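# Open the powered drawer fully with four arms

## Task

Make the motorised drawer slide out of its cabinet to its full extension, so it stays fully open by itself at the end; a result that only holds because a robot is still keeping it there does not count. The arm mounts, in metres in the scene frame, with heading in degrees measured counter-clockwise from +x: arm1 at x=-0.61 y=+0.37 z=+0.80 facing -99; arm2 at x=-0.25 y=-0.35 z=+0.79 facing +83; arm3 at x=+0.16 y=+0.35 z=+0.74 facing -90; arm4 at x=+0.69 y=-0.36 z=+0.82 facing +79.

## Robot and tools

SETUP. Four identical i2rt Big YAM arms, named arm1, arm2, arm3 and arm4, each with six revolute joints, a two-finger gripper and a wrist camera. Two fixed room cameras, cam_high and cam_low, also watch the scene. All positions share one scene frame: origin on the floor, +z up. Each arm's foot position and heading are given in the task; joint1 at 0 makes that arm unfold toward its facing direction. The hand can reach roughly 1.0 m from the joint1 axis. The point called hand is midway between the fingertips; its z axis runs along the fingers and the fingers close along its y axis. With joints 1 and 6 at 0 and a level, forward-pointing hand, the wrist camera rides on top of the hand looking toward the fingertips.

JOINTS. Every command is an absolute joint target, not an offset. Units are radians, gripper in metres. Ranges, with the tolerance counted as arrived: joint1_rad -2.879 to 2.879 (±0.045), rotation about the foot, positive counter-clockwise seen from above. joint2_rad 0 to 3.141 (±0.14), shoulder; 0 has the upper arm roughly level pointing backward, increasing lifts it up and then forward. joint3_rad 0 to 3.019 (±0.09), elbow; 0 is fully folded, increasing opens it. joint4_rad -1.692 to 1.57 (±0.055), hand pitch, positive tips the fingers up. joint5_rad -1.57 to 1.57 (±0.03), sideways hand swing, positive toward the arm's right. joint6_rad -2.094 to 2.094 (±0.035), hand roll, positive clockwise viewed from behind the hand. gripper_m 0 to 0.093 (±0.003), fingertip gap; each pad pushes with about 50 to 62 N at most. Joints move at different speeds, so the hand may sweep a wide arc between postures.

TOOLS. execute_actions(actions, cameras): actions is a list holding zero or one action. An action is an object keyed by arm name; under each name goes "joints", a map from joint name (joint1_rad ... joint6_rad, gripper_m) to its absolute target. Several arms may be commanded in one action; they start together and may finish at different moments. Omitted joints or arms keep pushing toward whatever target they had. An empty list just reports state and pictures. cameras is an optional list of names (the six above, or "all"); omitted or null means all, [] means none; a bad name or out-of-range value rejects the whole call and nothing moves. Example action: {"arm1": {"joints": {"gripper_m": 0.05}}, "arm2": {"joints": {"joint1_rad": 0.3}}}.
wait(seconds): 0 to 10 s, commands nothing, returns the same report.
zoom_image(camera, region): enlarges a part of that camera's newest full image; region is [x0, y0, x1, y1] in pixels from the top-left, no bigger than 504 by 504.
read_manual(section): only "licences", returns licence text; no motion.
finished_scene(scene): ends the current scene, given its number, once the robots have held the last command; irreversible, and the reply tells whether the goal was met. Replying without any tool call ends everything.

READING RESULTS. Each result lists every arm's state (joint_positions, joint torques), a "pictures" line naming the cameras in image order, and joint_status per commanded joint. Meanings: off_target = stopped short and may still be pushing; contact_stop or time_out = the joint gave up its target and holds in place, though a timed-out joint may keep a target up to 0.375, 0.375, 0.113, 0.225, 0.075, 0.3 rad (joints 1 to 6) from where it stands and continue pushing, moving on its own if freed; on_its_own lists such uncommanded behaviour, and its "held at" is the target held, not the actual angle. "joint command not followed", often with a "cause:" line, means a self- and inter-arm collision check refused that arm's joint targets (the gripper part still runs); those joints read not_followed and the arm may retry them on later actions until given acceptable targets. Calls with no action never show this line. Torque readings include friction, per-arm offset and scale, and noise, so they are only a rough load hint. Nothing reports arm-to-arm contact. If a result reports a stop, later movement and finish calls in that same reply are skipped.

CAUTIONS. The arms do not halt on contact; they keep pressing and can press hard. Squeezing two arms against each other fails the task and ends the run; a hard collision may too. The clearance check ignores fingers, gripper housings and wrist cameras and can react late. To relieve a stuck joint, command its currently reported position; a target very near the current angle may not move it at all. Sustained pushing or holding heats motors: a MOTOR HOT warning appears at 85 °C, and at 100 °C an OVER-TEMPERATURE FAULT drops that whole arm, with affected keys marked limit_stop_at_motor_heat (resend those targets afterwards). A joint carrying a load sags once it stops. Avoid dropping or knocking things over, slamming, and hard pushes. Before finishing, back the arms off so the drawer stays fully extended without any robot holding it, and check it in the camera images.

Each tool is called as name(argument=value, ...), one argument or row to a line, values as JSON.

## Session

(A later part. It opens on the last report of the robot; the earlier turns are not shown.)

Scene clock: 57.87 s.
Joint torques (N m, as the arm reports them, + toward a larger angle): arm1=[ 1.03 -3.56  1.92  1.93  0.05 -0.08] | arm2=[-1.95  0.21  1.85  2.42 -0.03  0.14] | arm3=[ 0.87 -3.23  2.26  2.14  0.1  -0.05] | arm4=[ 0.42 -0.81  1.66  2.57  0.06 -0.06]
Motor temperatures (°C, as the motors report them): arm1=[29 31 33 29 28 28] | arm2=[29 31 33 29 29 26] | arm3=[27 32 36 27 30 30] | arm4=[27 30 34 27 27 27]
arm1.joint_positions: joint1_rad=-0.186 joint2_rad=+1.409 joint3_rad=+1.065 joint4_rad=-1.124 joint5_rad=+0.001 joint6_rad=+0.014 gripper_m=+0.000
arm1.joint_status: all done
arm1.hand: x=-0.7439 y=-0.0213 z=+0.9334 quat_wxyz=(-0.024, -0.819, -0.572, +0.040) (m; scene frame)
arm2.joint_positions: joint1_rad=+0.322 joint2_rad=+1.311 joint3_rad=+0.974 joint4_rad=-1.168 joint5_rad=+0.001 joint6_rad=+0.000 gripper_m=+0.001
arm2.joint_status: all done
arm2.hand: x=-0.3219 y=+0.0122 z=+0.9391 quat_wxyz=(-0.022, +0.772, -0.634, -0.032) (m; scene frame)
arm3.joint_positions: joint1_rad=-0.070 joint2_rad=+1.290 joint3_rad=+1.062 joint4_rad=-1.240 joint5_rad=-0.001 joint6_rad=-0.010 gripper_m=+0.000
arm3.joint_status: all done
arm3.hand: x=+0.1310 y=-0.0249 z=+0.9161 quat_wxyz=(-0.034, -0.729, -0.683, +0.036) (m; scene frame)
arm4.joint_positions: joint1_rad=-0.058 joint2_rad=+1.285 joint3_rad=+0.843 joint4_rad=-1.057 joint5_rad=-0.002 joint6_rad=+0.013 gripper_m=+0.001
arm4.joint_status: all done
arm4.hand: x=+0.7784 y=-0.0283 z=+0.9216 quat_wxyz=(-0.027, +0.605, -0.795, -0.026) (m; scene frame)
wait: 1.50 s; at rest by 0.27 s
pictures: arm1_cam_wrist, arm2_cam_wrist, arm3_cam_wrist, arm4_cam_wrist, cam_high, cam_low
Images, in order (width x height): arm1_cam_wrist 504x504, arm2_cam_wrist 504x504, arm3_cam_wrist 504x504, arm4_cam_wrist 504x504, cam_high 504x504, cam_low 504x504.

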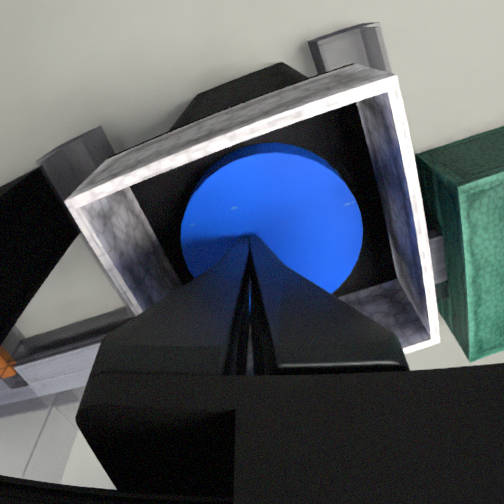

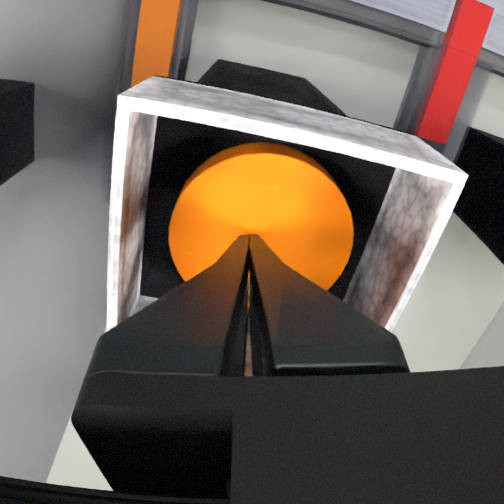

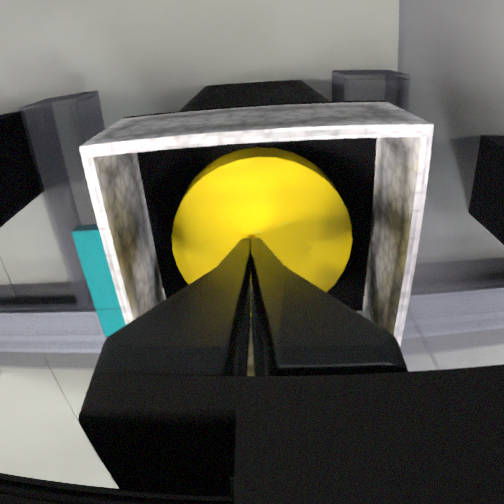

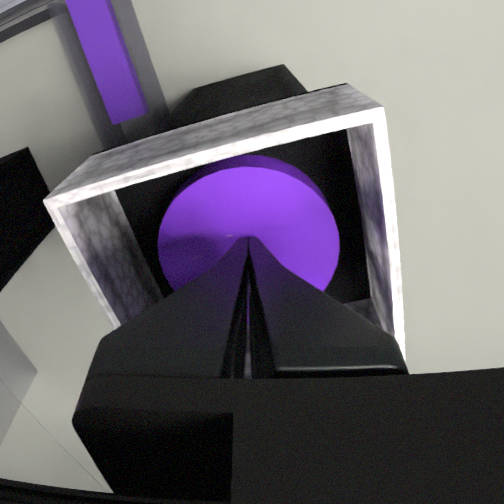

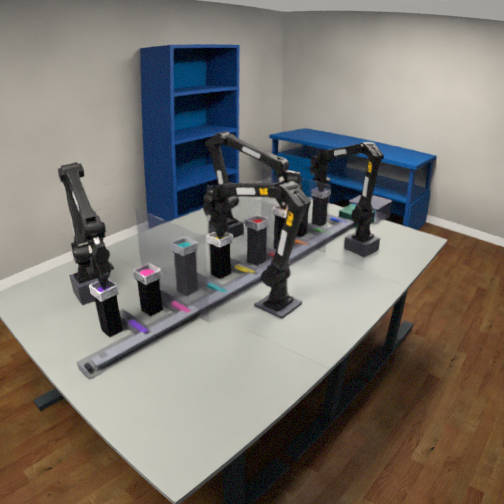

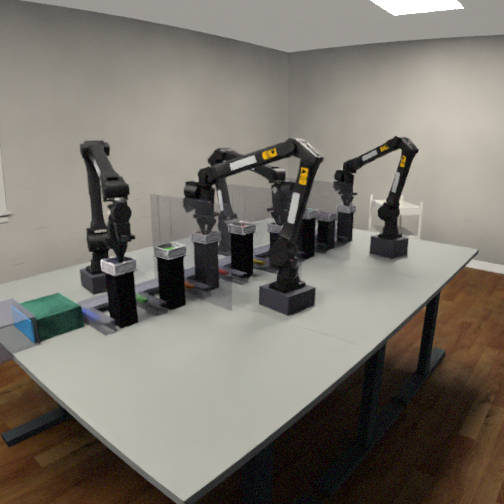

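wait(
  seconds=10,
)

wait(
  seconds=10,
)

Scene clock: 74.43 s.
Joint torques (N m, as the arm reports them, + toward a larger angle): arm1=[ 1.   -3.5   2.05  1.97 -0.01 -0.04] | arm2=[-1.97  0.2   1.86  2.42 -0.03  0.15] | arm3=[ 1.01 -2.66  2.38  2.11  0.1  -0.06] | arm4=[ 0.34 -0.73  1.62  2.57  0.05 -0.07]
Motor temperatures (°C, as the motors report them): arm1=[29 30 31 29 28 28] | arm2=[29 30 31 29 29 26] | arm3=[27 31 33 27 30 30] | arm4=[27 29 32 28 27 27]
arm1.joint_positions: joint1_rad=-0.186 joint2_rad=+1.409 joint3_rad=+1.065 joint4_rad=-1.124 joint5_rad=+0.001 joint6_rad=+0.014 gripper_m=+0.000
arm1.joint_status: all done
arm1.hand: x=-0.7439 y=-0.0213 z=+0.9334 quat_wxyz=(-0.024, -0.819, -0.572, +0.040) (m; scene frame)
arm2.joint_positions: joint1_rad=+0.322 joint2_rad=+1.311 joint3_rad=+0.974 joint4_rad=-1.168 joint5_rad=+0.001 joint6_rad=+0.000 gripper_m=+0.001
arm2.joint_status: all done
arm2.hand: x=-0.3219 y=+0.0122 z=+0.9391 quat_wxyz=(-0.022, +0.772, -0.634, -0.032) (m; scene frame)
arm3.joint_positions: joint1_rad=-0.070 joint2_rad=+1.290 joint3_rad=+1.062 joint4_rad=-1.240 joint5_rad=-0.001 joint6_rad=-0.010 gripper_m=+0.000
arm3.joint_status: all done
arm3.hand: x=+0.1310 y=-0.0249 z=+0.9161 quat_wxyz=(-0.034, -0.729, -0.683, +0.036) (m; scene frame)
arm4.joint_positions: joint1_rad=-0.058 joint2_rad=+1.285 joint3_rad=+0.843 joint4_rad=-1.057 joint5_rad=-0.002 joint6_rad=+0.013 gripper_m=+0.001
arm4.joint_status: all done
arm4.hand: x=+0.7784 y=-0.0283 z=+0.9216 quat_wxyz=(-0.027, +0.605, -0.795, -0.026) (m; scene frame)
wait: 10.00 s; at rest from the start
pictures: arm1_cam_wrist, arm2_cam_wrist, arm3_cam_wrist, arm4_cam_wrist, cam_high, cam_low
Images, in order (width x height): arm1_cam_wrist 504x504, arm2_cam_wrist 504x504, arm3_cam_wrist 504x504, arm4_cam_wrist 504x504, cam_high 504x504, cam_low 504x504.

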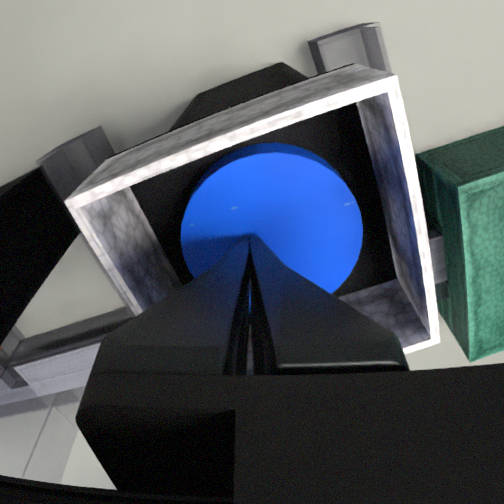

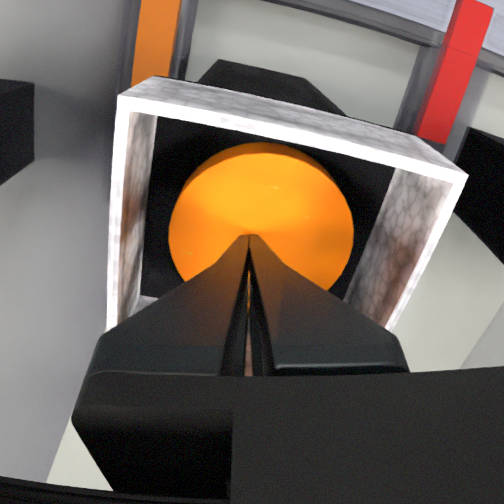

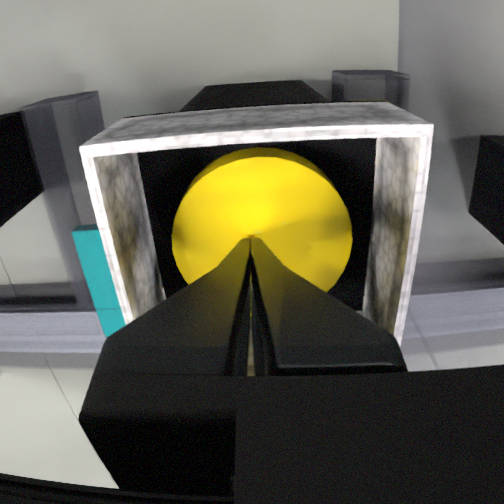

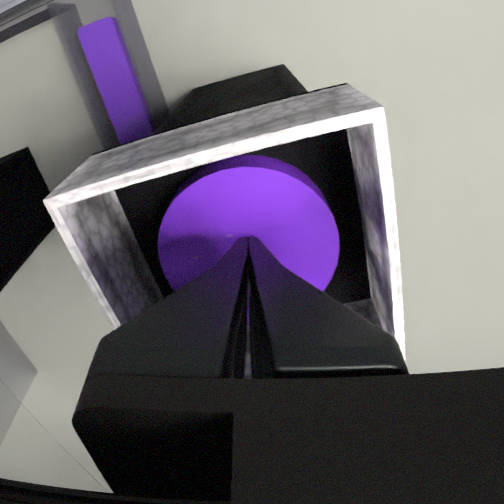

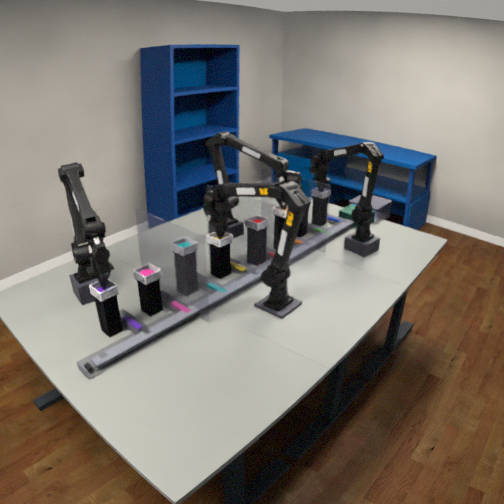

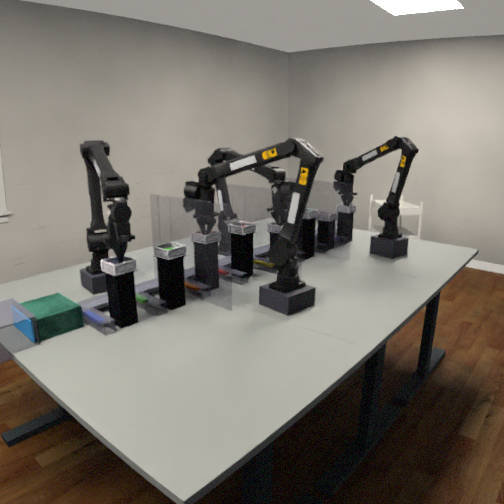

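Scene clock: 84.43 s.
Joint torques (N m, as the arm reports them, + toward a larger angle): arm1=[ 0.79 -3.65  1.93  1.92 -0.04 -0.05] | arm2=[-1.97  0.32  1.86  2.43 -0.03  0.14] | arm3=[ 0.97 -2.69  2.34  2.09  0.09 -0.07] | arm4=[ 0.55 -0.88  1.62  2.59  0.06 -0.06]
Motor temperatures (°C, as the motors report them): arm1=[29 30 30 29 28 28] | arm2=[29 30 30 29 29 26] | arm3=[27 31 32 27 30 30] | arm4=[27 29 31 28 27 27]
arm1.joint_positions: joint1_rad=-0.186 joint2_rad=+1.409 joint3_rad=+1.065 joint4_rad=-1.124 joint5_rad=+0.001 joint6_rad=+0.014 gripper_m=+0.000
arm1.joint_status: all done
arm1.hand: x=-0.7439 y=-0.0213 z=+0.9334 quat_wxyz=(-0.024, -0.819, -0.572, +0.040) (m; scene frame)
arm2.joint_positions: joint1_rad=+0.322 joint2_rad=+1.311 joint3_rad=+0.974 joint4_rad=-1.168 joint5_rad=+0.001 joint6_rad=+0.000 gripper_m=+0.001
arm2.joint_status: all done
arm2.hand: x=-0.3219 y=+0.0122 z=+0.9391 quat_wxyz=(-0.022, +0.772, -0.634, -0.032) (m; scene frame)
arm3.joint_positions: joint1_rad=-0.070 joint2_rad=+1.290 joint3_rad=+1.062 joint4_rad=-1.240 joint5_rad=-0.001 joint6_rad=-0.010 gripper_m=+0.000
arm3.joint_status: all done
arm3.hand: x=+0.1310 y=-0.0249 z=+0.9161 quat_wxyz=(-0.034, -0.729, -0.683, +0.036) (m; scene frame)
arm4.joint_positions: joint1_rad=-0.058 joint2_rad=+1.285 joint3_rad=+0.843 joint4_rad=-1.057 joint5_rad=-0.002 joint6_rad=+0.013 gripper_m=+0.001
arm4.joint_status: all done
arm4.hand: x=+0.7784 y=-0.0283 z=+0.9216 quat_wxyz=(-0.027, +0.605, -0.795, -0.026) (m; scene frame)
wait: 10.00 s; at rest by 0.27 s
pictures: arm1_cam_wrist, arm2_cam_wrist, arm3_cam_wrist, arm4_cam_wrist, cam_high, cam_low
Images, in order (width x height): arm1_cam_wrist 504x504, arm2_cam_wrist 504x504, arm3_cam_wrist 504x504, arm4_cam_wrist 504x504, cam_high 504x504, cam_low 504x504.

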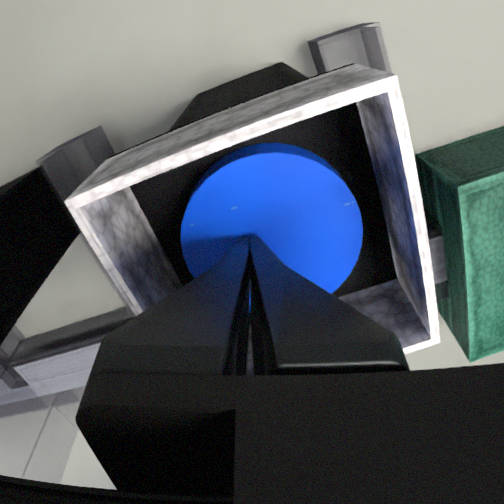

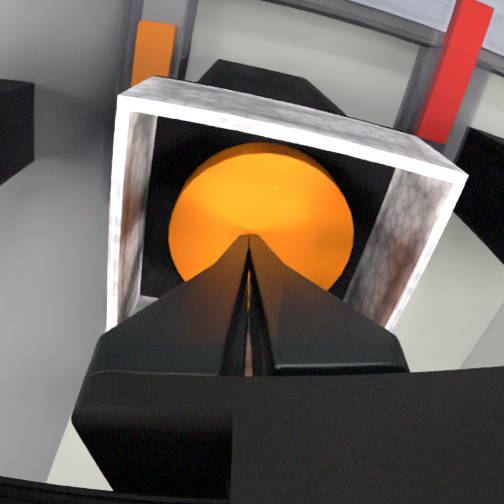

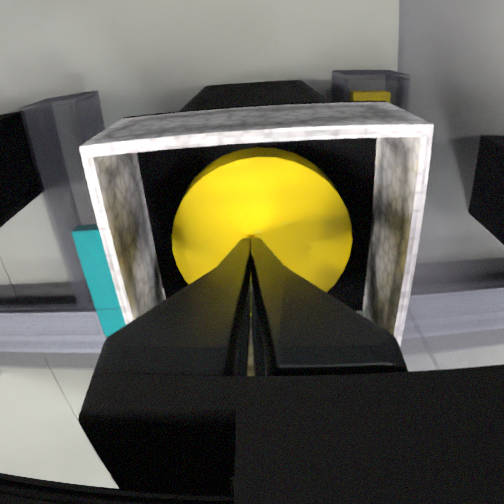

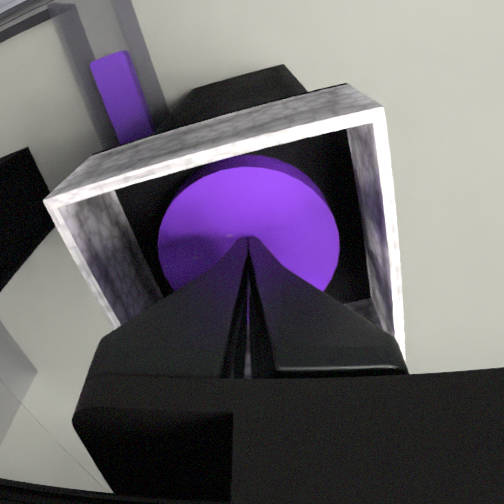

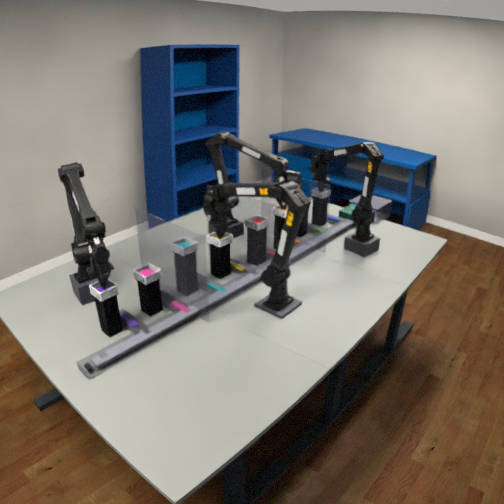

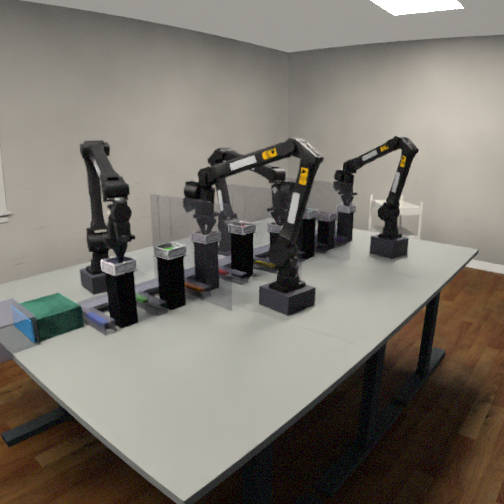

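wait(
  seconds=10,
)

execute_actions(
  actions=[
    {"arm1":{"joints":{"joint2_rad":1.34,"joint3_rad":1.19,"joint4_rad":-1.38}},"arm2":{"joints":{"joint2_rad":1.33,"joint3_rad":1.2,"joint4_rad":-1.43}},"arm3":{"joints":{"joint2_rad":1.3,"joint3_rad":1.34,"joint4_rad":-1.56}},"arm4":{"joints":{"joint2_rad":1.27,"joint3_rad":1.04,"joint4_rad":-1.32}}},
  ],
  cameras=[],
)

execute_actions(
  actions=[
    {"arm1":{"joints":{"joint1_rad":0.365}},"arm2":{"joints":{"joint1_rad":-0.267,"joint2_rad":1.37,"joint3_rad":1.24}},"arm3":{"joints":{"joint1_rad":0.464,"joint2_rad":1.4,"joint3_rad":1.42}},"arm4":{"joints":{"joint1_rad":0.553}}},
  ],
)

Scene clock: 101.93 s.
Joint torques (N m, as the arm reports them, + toward a larger angle): arm1=[ 1.3  -2.79  2.24  1.95  0.05 -0.08] | arm2=[-1.95  0.21  1.85  2.41 -0.03  0.15] | arm3=[ 0.72 -2.84  2.27  2.1   0.11 -0.06] | arm4=[ 0.41 -0.82  1.64  2.6   0.06 -0.06]
Motor temperatures (°C, as the motors report them): arm1=[29 30 30 30 28 28] | arm2=[29 30 30 29 29 26] | arm3=[27 31 31 27 30 30] | arm4=[27 29 31 28 27 27]
arm1.joint_positions: joint1_rad=-0.186 joint2_rad=+1.409 joint3_rad=+1.065 joint4_rad=-1.124 joint5_rad=+0.001 joint6_rad=+0.014 gripper_m=+0.000
arm1.joint_status: all done
arm1.hand: x=-0.7439 y=-0.0213 z=+0.9334 quat_wxyz=(-0.024, -0.819, -0.572, +0.040) (m; scene frame)
arm2.joint_positions: joint1_rad=+0.322 joint2_rad=+1.311 joint3_rad=+0.974 joint4_rad=-1.168 joint5_rad=+0.001 joint6_rad=+0.000 gripper_m=+0.001
arm2.joint_status: all done
arm2.hand: x=-0.3219 y=+0.0122 z=+0.9391 quat_wxyz=(-0.022, +0.772, -0.634, -0.032) (m; scene frame)
arm3.joint_positions: joint1_rad=-0.070 joint2_rad=+1.290 joint3_rad=+1.062 joint4_rad=-1.240 joint5_rad=-0.001 joint6_rad=-0.010 gripper_m=+0.000
arm3.joint_status: all done
arm3.hand: x=+0.1310 y=-0.0249 z=+0.9161 quat_wxyz=(-0.034, -0.729, -0.683, +0.036) (m; scene frame)
arm4.joint_positions: joint1_rad=-0.058 joint2_rad=+1.285 joint3_rad=+0.843 joint4_rad=-1.057 joint5_rad=-0.002 joint6_rad=+0.013 gripper_m=+0.001
arm4.joint_status: all done
arm4.hand: x=+0.7784 y=-0.0283 z=+0.9216 quat_wxyz=(-0.027, +0.605, -0.795, -0.026) (m; scene frame)
wait: 10.00 s; at rest from the start
pictures: arm1_cam_wrist, arm2_cam_wrist, arm3_cam_wrist, arm4_cam_wrist, cam_high, cam_low
Images, in order (width x height): arm1_cam_wrist 504x504, arm2_cam_wrist 504x504, arm3_cam_wrist 504x504, arm4_cam_wrist 504x504, cam_high 504x504, cam_low 504x504.

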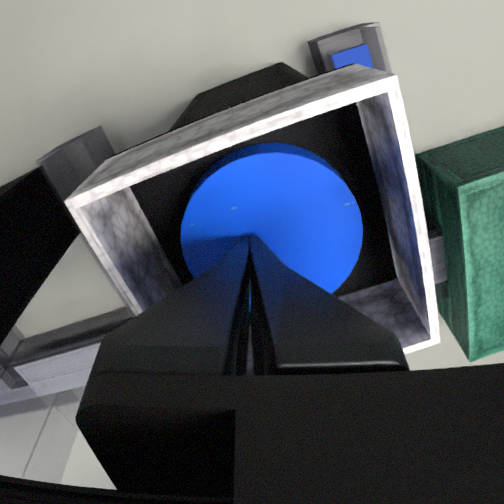

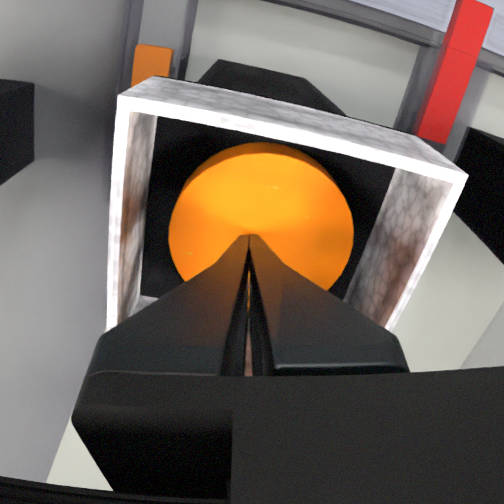

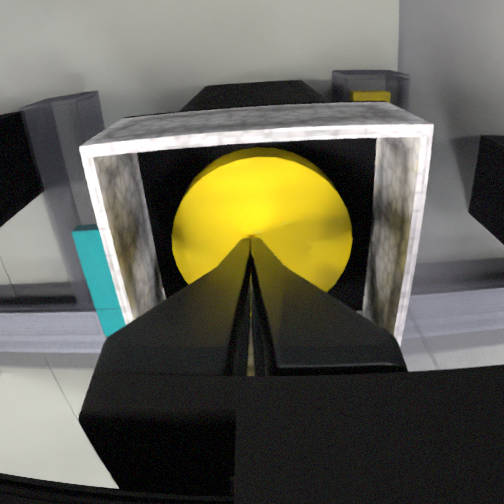

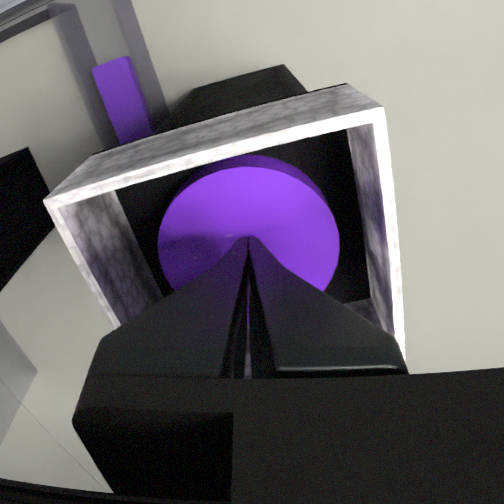

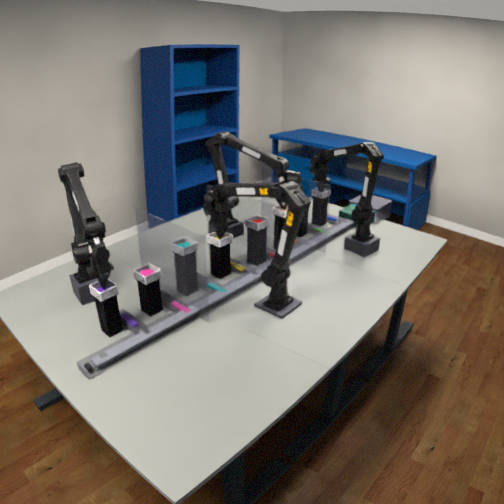

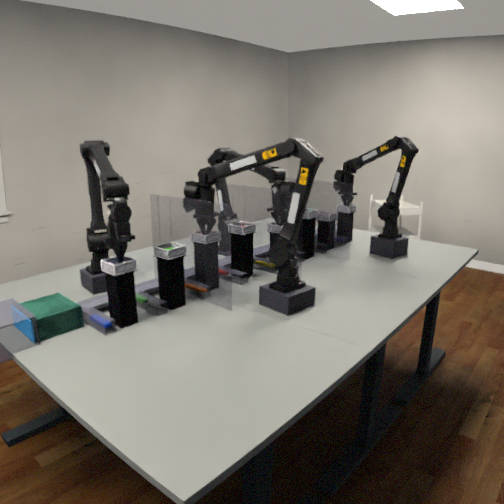

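Scene clock: 103.03 s.
Joint torques (N m, as the arm reports them, + toward a larger angle): arm1=[  1.01 -11.44  13.07  -0.19  -0.04  -0.03] | arm2=[-1.85 -7.64 11.15  0.17 -0.03  0.14] | arm3=[  1.08 -10.66  10.84   0.     0.09  -0.06] | arm4=[ 0.62 -9.38 10.96  0.1   0.06 -0.06]
Motor temperatures (°C, as the motors report them): arm1=[29 30 31 29 28 28] | arm2=[29 30 31 29 29 26] | arm3=[27 31 32 27 30 30] | arm4=[27 29 31 28 27 27]
arm1.joint_positions: joint1_rad=-0.186 joint2_rad=+1.339 joint3_rad=+1.137 joint4_rad=-1.367 joint5_rad=+0.001 joint6_rad=+0.014 gripper_m=+0.000
arm1.joint_status: all done
arm1.hand: x=-0.7315 y=+0.0130 z=+0.9842 quat_wxyz=(+0.005, -0.820, -0.572, -0.001) (m; scene frame)
arm2.joint_positions: joint1_rad=+0.322 joint2_rad=+1.319 joint3_rad=+1.155 joint4_rad=-1.423 joint5_rad=+0.001 joint6_rad=+0.000 gripper_m=+0.001
arm2.joint_status: all done
arm2.hand: x=-0.3213 y=+0.0111 z=+1.0030 quat_wxyz=(+0.003, +0.773, -0.635, +0.000) (m; scene frame)
arm3.joint_positions: joint1_rad=-0.070 joint2_rad=+1.290 joint3_rad=+1.311 joint4_rad=-1.545 joint5_rad=-0.001 joint6_rad=-0.010 gripper_m=+0.000
arm3.joint_status: all done
arm3.hand: x=+0.1312 y=-0.0215 z=+1.0095 quat_wxyz=(-0.015, -0.729, -0.684, +0.016) (m; scene frame)
arm4.joint_positions: joint1_rad=-0.058 joint2_rad=+1.267 joint3_rad=+1.004 joint4_rad=-1.310 joint5_rad=-0.002 joint6_rad=+0.013 gripper_m=+0.001
arm4.joint_status: all done
arm4.hand: x=+0.7784 y=-0.0300 z=+0.9842 quat_wxyz=(+0.002, +0.606, -0.796, -0.003) (m; scene frame)
pictures: none
No camera images: the call's "cameras" was empty. Leave "cameras" out to get every camera's image.

Scene clock: 104.27 s.
Joint torques (N m, as the arm reports them, + toward a larger angle): arm1=[  0.15 -10.41  12.99  -0.04   0.03  -0.09] | arm2=[-0.92 -8.46 11.95  0.21 -0.02  0.15] | arm3=[ -0.16 -13.44  11.19   0.04   0.08  -0.06] | arm4=[ 1.74 -9.38 10.93  0.19 -0.01 -0.05]
Motor temperatures (°C, as the motors report them): arm1=[29 30 32 29 28 28] | arm2=[29 30 31 29 29 26] | arm3=[27 31 33 27 30 30] | arm4=[27 29 32 28 27 27]
arm1.joint_positions: joint1_rad=+0.365 joint2_rad=+1.338 joint3_rad=+1.137 joint4_rad=-1.367 joint5_rad=-0.001 joint6_rad=+0.013 gripper_m=+0.000
arm1.joint_status: all done
arm1.hand: x=-0.5274 y=-0.0001 z=+0.9836 quat_wxyz=(+0.003, -0.633, -0.774, -0.003) (m; scene frame)
arm2.joint_positions: joint1_rad=-0.272 joint2_rad=+1.363 joint3_rad=+1.185 joint4_rad=-1.425 joint5_rad=+0.000 joint6_rad=+0.000 gripper_m=+0.001
arm2.joint_status: all done
arm2.hand: x=-0.1036 y=+0.0000 z=+0.9962 quat_wxyz=(+0.014, +0.553, -0.833, +0.003) (m; scene frame)
arm3.joint_positions: joint1_rad=+0.472 joint2_rad=+1.403 joint3_rad=+1.385 joint4_rad=-1.549 joint5_rad=-0.001 joint6_rad=-0.009 gripper_m=+0.000
arm3.joint_status: all done
arm3.hand: x=+0.3433 y=-0.0116 z=+0.9969 quat_wxyz=(-0.002, -0.520, -0.854, -0.001) (m; scene frame)
arm4.joint_positions: joint1_rad=+0.547 joint2_rad=+1.267 joint3_rad=+1.004 joint4_rad=-1.310 joint5_rad=+0.000 joint6_rad=+0.013 gripper_m=+0.001
arm4.joint_status: all done
arm4.hand: x=+0.5755 y=-0.0391 z=+0.9852 quat_wxyz=(+0.000, +0.815, -0.579, -0.003) (m; scene frame)
pictures: arm1_cam_wrist, arm2_cam_wrist, arm3_cam_wrist, arm4_cam_wrist, cam_high, cam_low
Images, in order (width x height): arm1_cam_wrist 504x504, arm2_cam_wrist 504x504, arm3_cam_wrist 504x504, arm4_cam_wrist 504x504, cam_high 504x504, cam_low 504x504.

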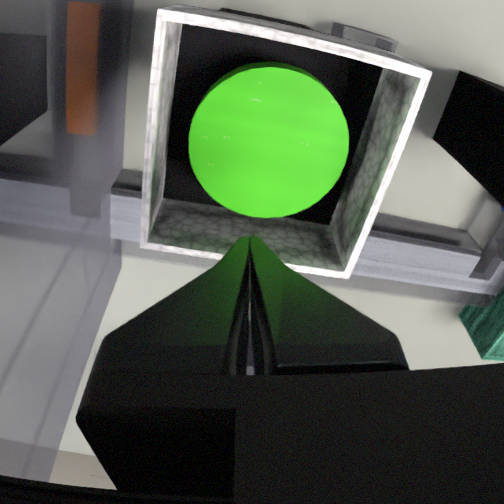

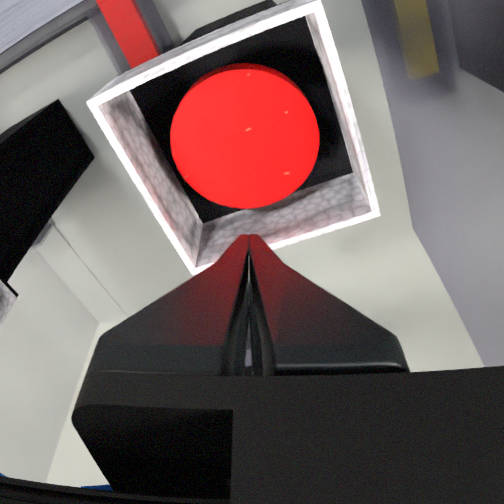

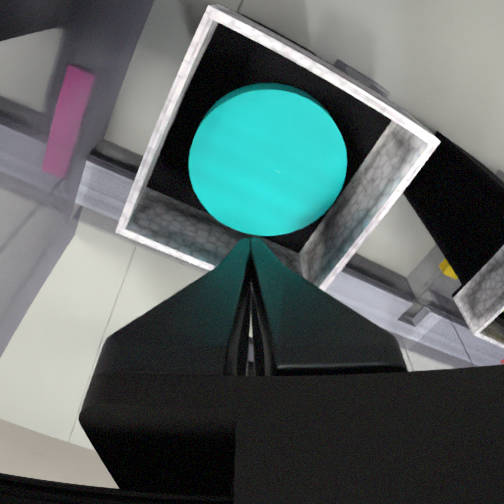

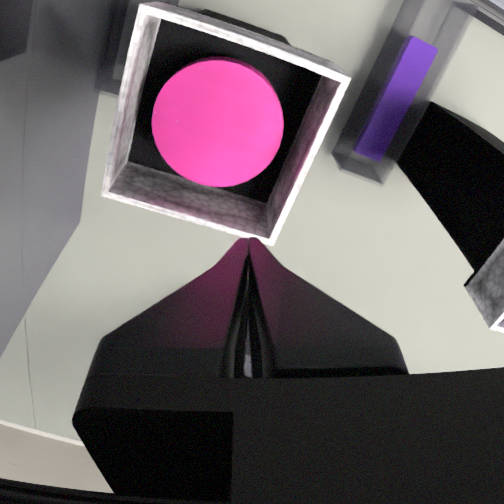

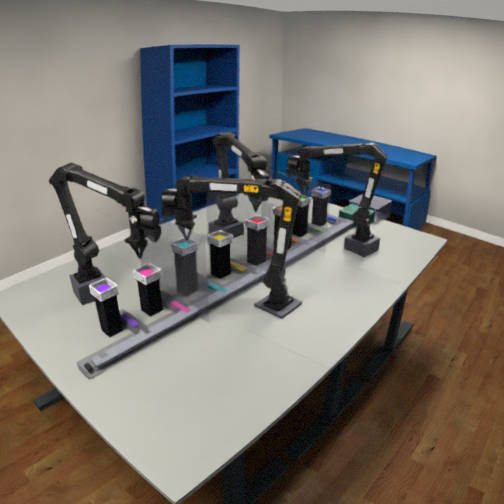

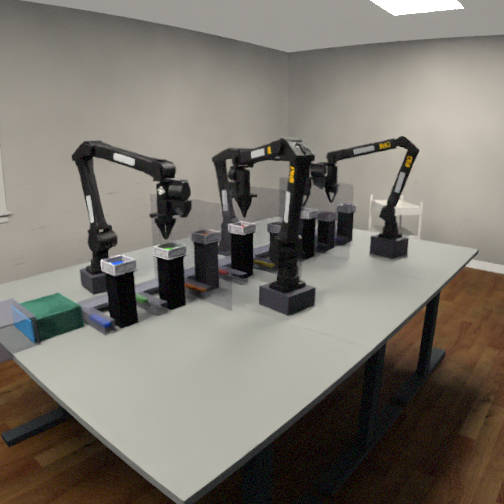

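execute_actions(
  actions=[
    {"arm1":{"joints":{"joint2_rad":1.43,"joint3_rad":1.03,"joint4_rad":-1.13,"joint6_rad":0.25}},"arm2":{"joints":{"joint2_rad":1.45,"joint3_rad":1.06,"joint4_rad":-1.16,"joint6_rad":-0.4}},"arm3":{"joints":{"joint2_rad":1.45,"joint3_rad":1.24,"joint4_rad":-1.33,"joint6_rad":0.47}},"arm4":{"joints":{"joint1_rad":0.595,"joint2_rad":1.42,"joint3_rad":0.85,"joint4_rad":-0.99,"joint6_rad":0.45}}},
  ],
  cameras=[],
)

wait(
  seconds=5,
)

Scene clock: 112.93 s.
Joint torques (N m, as the arm reports them, + toward a larger angle): arm1=[ 1.79 -8.83  5.62  1.81  0.1   0.27] | arm2=[-0.98 -7.61  5.68  1.52 -0.05 -0.03] | arm3=[ 0.02 -9.2   5.89  1.79  0.12 -0.05] | arm4=[ 1.92 -7.73  5.13  1.92  0.02  0.17]
Motor temperatures (°C, as the motors report them): arm1=[29 30 35 29 28 28] | arm2=[29 31 35 29 29 26] | arm3=[27 32 37 27 30 30] | arm4=[27 30 36 28 27 27]
arm1.joint_positions: joint1_rad=+0.365 joint2_rad=+1.390 joint3_rad=+1.068 joint4_rad=-1.161 joint5_rad=-0.001 joint6_rad=+0.235 gripper_m=+0.000
arm1.joint_status: all done
arm1.hand: x=-0.5214 y=-0.0278 z=+0.9401 quat_wxyz=(-0.032, -0.715, -0.698, +0.020) (m; scene frame)
arm2.joint_positions: joint1_rad=-0.271 joint2_rad=+1.423 joint3_rad=+1.089 joint4_rad=-1.179 joint5_rad=+0.000 joint6_rad=-0.384 gripper_m=+0.001
arm2.joint_status: all done
arm2.hand: x=-0.0927 y=+0.0286 z=+0.9395 quat_wxyz=(-0.027, +0.702, -0.712, -0.018) (m; scene frame)
arm3.joint_positions: joint1_rad=+0.471 joint2_rad=+1.403 joint3_rad=+1.276 joint4_rad=-1.357 joint5_rad=+0.000 joint6_rad=+0.458 gripper_m=+0.000
arm3.joint_status: all done
arm3.hand: x=+0.3505 y=-0.0273 z=+0.9563 quat_wxyz=(-0.041, -0.703, -0.709, +0.013) (m; scene frame)
arm4.joint_positions: joint1_rad=+0.587 joint2_rad=+1.383 joint3_rad=+0.883 joint4_rad=-1.015 joint5_rad=+0.000 joint6_rad=+0.435 gripper_m=+0.000
arm4.joint_status: all done
arm4.hand: x=+0.5529 y=-0.0203 z=+0.9052 quat_wxyz=(-0.010, +0.690, -0.723, -0.030) (m; scene frame)
pictures: none
No camera images: the call's "cameras" was empty. Leave "cameras" out to get every camera's image.

Scene clock: 117.93 s.
Joint torques (N m, as the arm reports them, + toward a larger angle): arm1=[ 0.48 -7.94  5.62  1.59  0.1   0.23] | arm2=[-0.98 -7.64  5.68  1.54 -0.05 -0.02] | arm3=[-0.27 -9.37  5.91  1.74  0.1  -0.05] | arm4=[ 1.97 -7.68  5.18  1.96  0.02  0.18]
Motor temperatures (°C, as the motors report them): arm1=[29 30 34 29 28 28] | arm2=[29 31 34 29 29 26] | arm3=[27 32 36 27 30 30] | arm4=[27 30 35 28 27 27]
arm1.joint_positions: joint1_rad=+0.365 joint2_rad=+1.390 joint3_rad=+1.068 joint4_rad=-1.161 joint5_rad=-0.001 joint6_rad=+0.235 gripper_m=+0.000
arm1.joint_status: all done
arm1.hand: x=-0.5214 y=-0.0278 z=+0.9401 quat_wxyz=(-0.032, -0.715, -0.698, +0.020) (m; scene frame)
arm2.joint_positions: joint1_rad=-0.271 joint2_rad=+1.423 joint3_rad=+1.089 joint4_rad=-1.179 joint5_rad=+0.000 joint6_rad=-0.384 gripper_m=+0.001
arm2.joint_status: all done
arm2.hand: x=-0.0927 y=+0.0286 z=+0.9395 quat_wxyz=(-0.027, +0.702, -0.711, -0.018) (m; scene frame)
arm3.joint_positions: joint1_rad=+0.471 joint2_rad=+1.403 joint3_rad=+1.276 joint4_rad=-1.357 joint5_rad=+0.000 joint6_rad=+0.458 gripper_m=+0.000
arm3.joint_status: all done
arm3.hand: x=+0.3505 y=-0.0273 z=+0.9563 quat_wxyz=(-0.041, -0.704, -0.709, +0.013) (m; scene frame)
arm4.joint_positions: joint1_rad=+0.587 joint2_rad=+1.383 joint3_rad=+0.883 joint4_rad=-1.015 joint5_rad=+0.000 joint6_rad=+0.436 gripper_m=+0.000
arm4.joint_status: all done
arm4.hand: x=+0.5529 y=-0.0203 z=+0.9052 quat_wxyz=(-0.010, +0.690, -0.723, -0.030) (m; scene frame)
wait: 5.00 s; at rest by 0.27 s
pictures: arm1_cam_wrist, arm2_cam_wrist, arm3_cam_wrist, arm4_cam_wrist, cam_high, cam_low
Images, in order (width x height): arm1_cam_wrist 504x504, arm2_cam_wrist 504x504, arm3_cam_wrist 504x504, arm4_cam_wrist 504x504, cam_high 504x504, cam_low 504x504.

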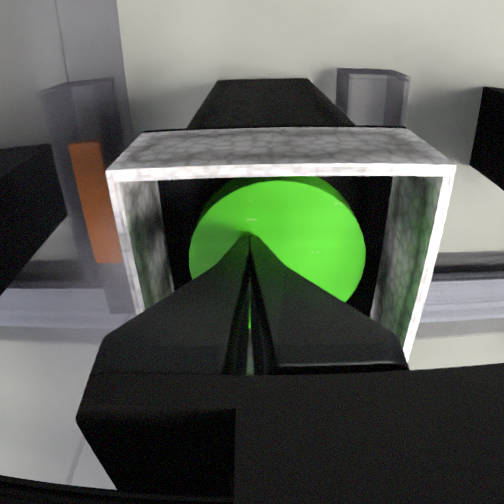

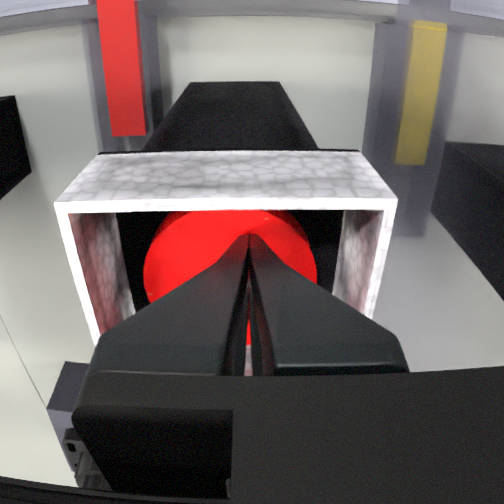

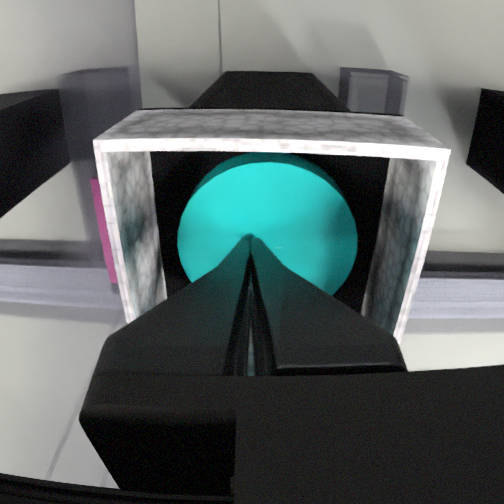

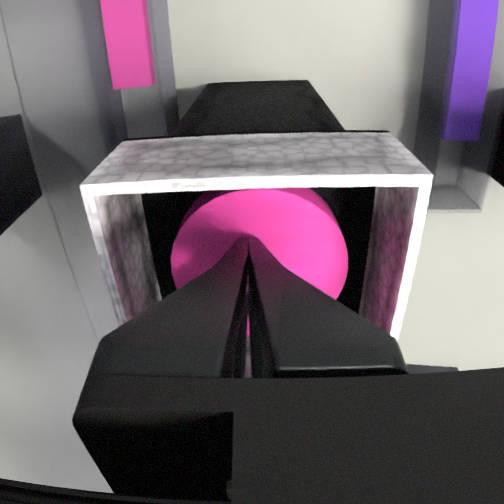

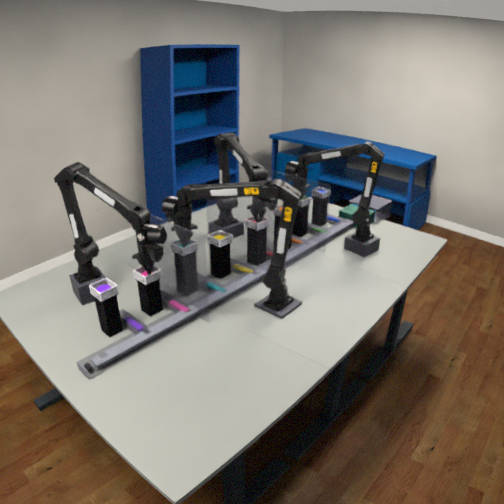

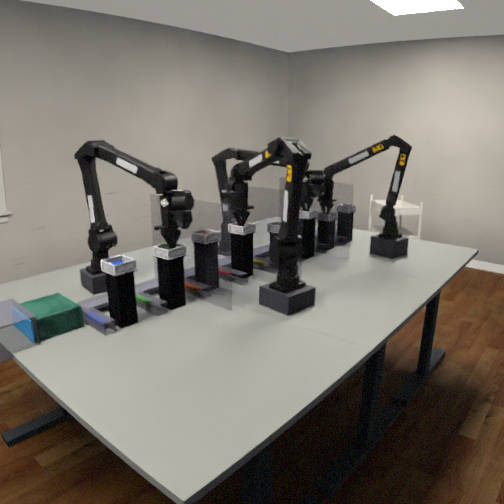

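wait(
  seconds=10,
)

Scene clock: 129.53 s.
Joint torques (N m, as the arm reports them, + toward a larger angle): arm1=[ 2.6  -8.24  5.81  1.89  0.08  0.29] | arm2=[-1.02 -7.69  5.67  1.51 -0.05 -0.02] | arm3=[-0.06 -9.5   5.88  1.88  0.1  -0.02] | arm4=[ 1.99 -7.75  5.15  1.99  0.01  0.19]
Motor temperatures (°C, as the motors report them): arm1=[29 31 33 29 28 28] | arm2=[29 31 33 29 29 26] | arm3=[27 32 35 27 30 30] | arm4=[27 30 34 28 27 27]
arm1.joint_positions: joint1_rad=+0.365 joint2_rad=+1.390 joint3_rad=+1.068 joint4_rad=-1.161 joint5_rad=-0.001 joint6_rad=+0.235 gripper_m=+0.000
arm1.joint_status: all done
arm1.hand: x=-0.5214 y=-0.0278 z=+0.9401 quat_wxyz=(-0.032, -0.715, -0.698, +0.020) (m; scene frame)
arm2.joint_positions: joint1_rad=-0.271 joint2_rad=+1.423 joint3_rad=+1.089 joint4_rad=-1.179 joint5_rad=+0.000 joint6_rad=-0.384 gripper_m=+0.001
arm2.joint_status: all done
arm2.hand: x=-0.0927 y=+0.0286 z=+0.9395 quat_wxyz=(-0.027, +0.702, -0.711, -0.018) (m; scene frame)
arm3.joint_positions: joint1_rad=+0.471 joint2_rad=+1.403 joint3_rad=+1.276 joint4_rad=-1.357 joint5_rad=+0.000 joint6_rad=+0.458 gripper_m=+0.000
arm3.joint_status: all done
arm3.hand: x=+0.3505 y=-0.0273 z=+0.9563 quat_wxyz=(-0.041, -0.704, -0.709, +0.013) (m; scene frame)
arm4.joint_positions: joint1_rad=+0.587 joint2_rad=+1.383 joint3_rad=+0.883 joint4_rad=-1.015 joint5_rad=+0.000 joint6_rad=+0.436 gripper_m=+0.000
arm4.joint_status: all done
arm4.hand: x=+0.5529 y=-0.0203 z=+0.9052 quat_wxyz=(-0.010, +0.690, -0.723, -0.030) (m; scene frame)
wait: 10.00 s; at rest from the start
pictures: arm1_cam_wrist, arm2_cam_wrist, arm3_cam_wrist, arm4_cam_wrist, cam_high, cam_low
Images, in order (width x height): arm1_cam_wrist 504x504, arm2_cam_wrist 504x504, arm3_cam_wrist 504x504, arm4_cam_wrist 504x504, cam_high 504x504, cam_low 504x504.

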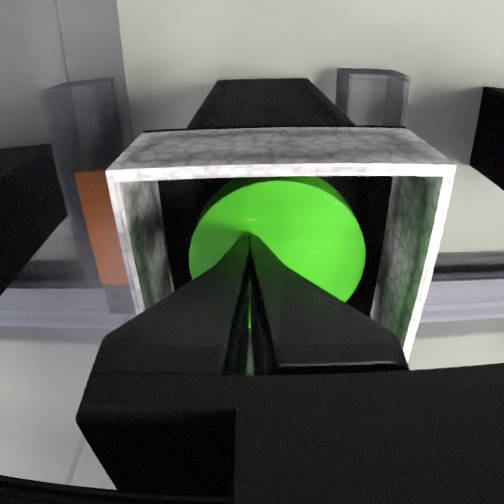

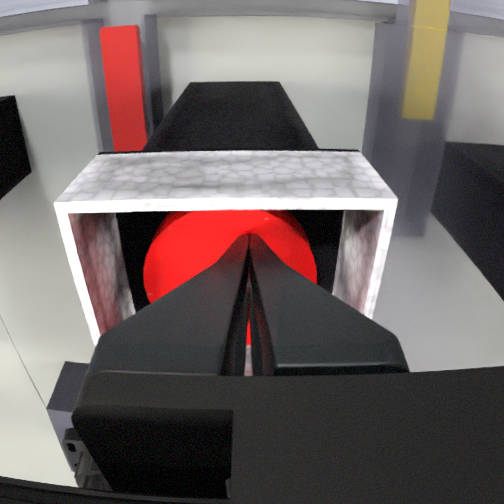

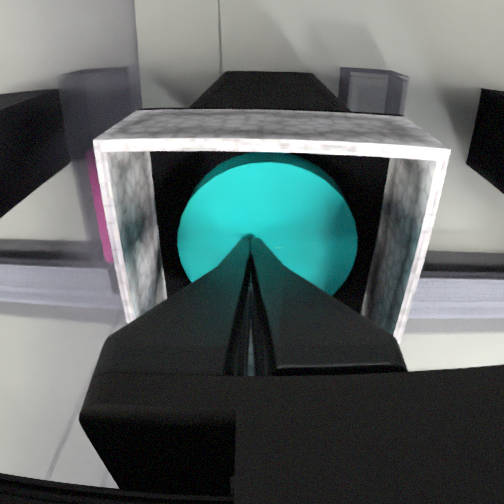

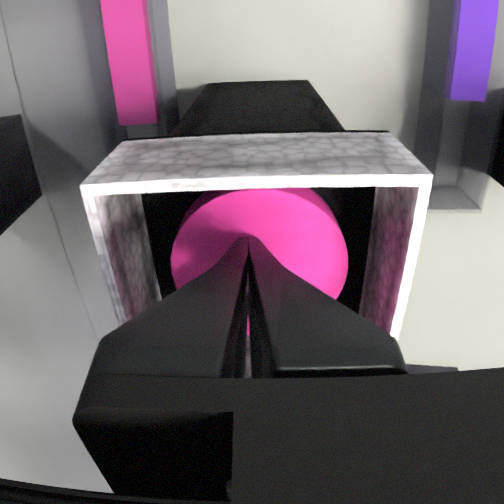

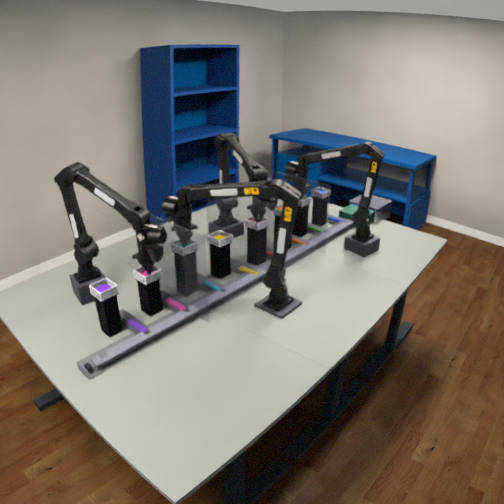

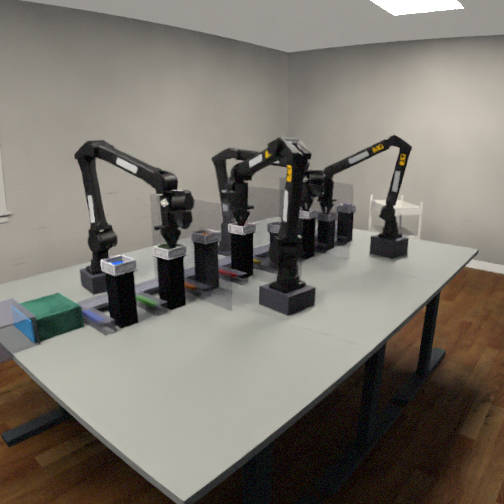

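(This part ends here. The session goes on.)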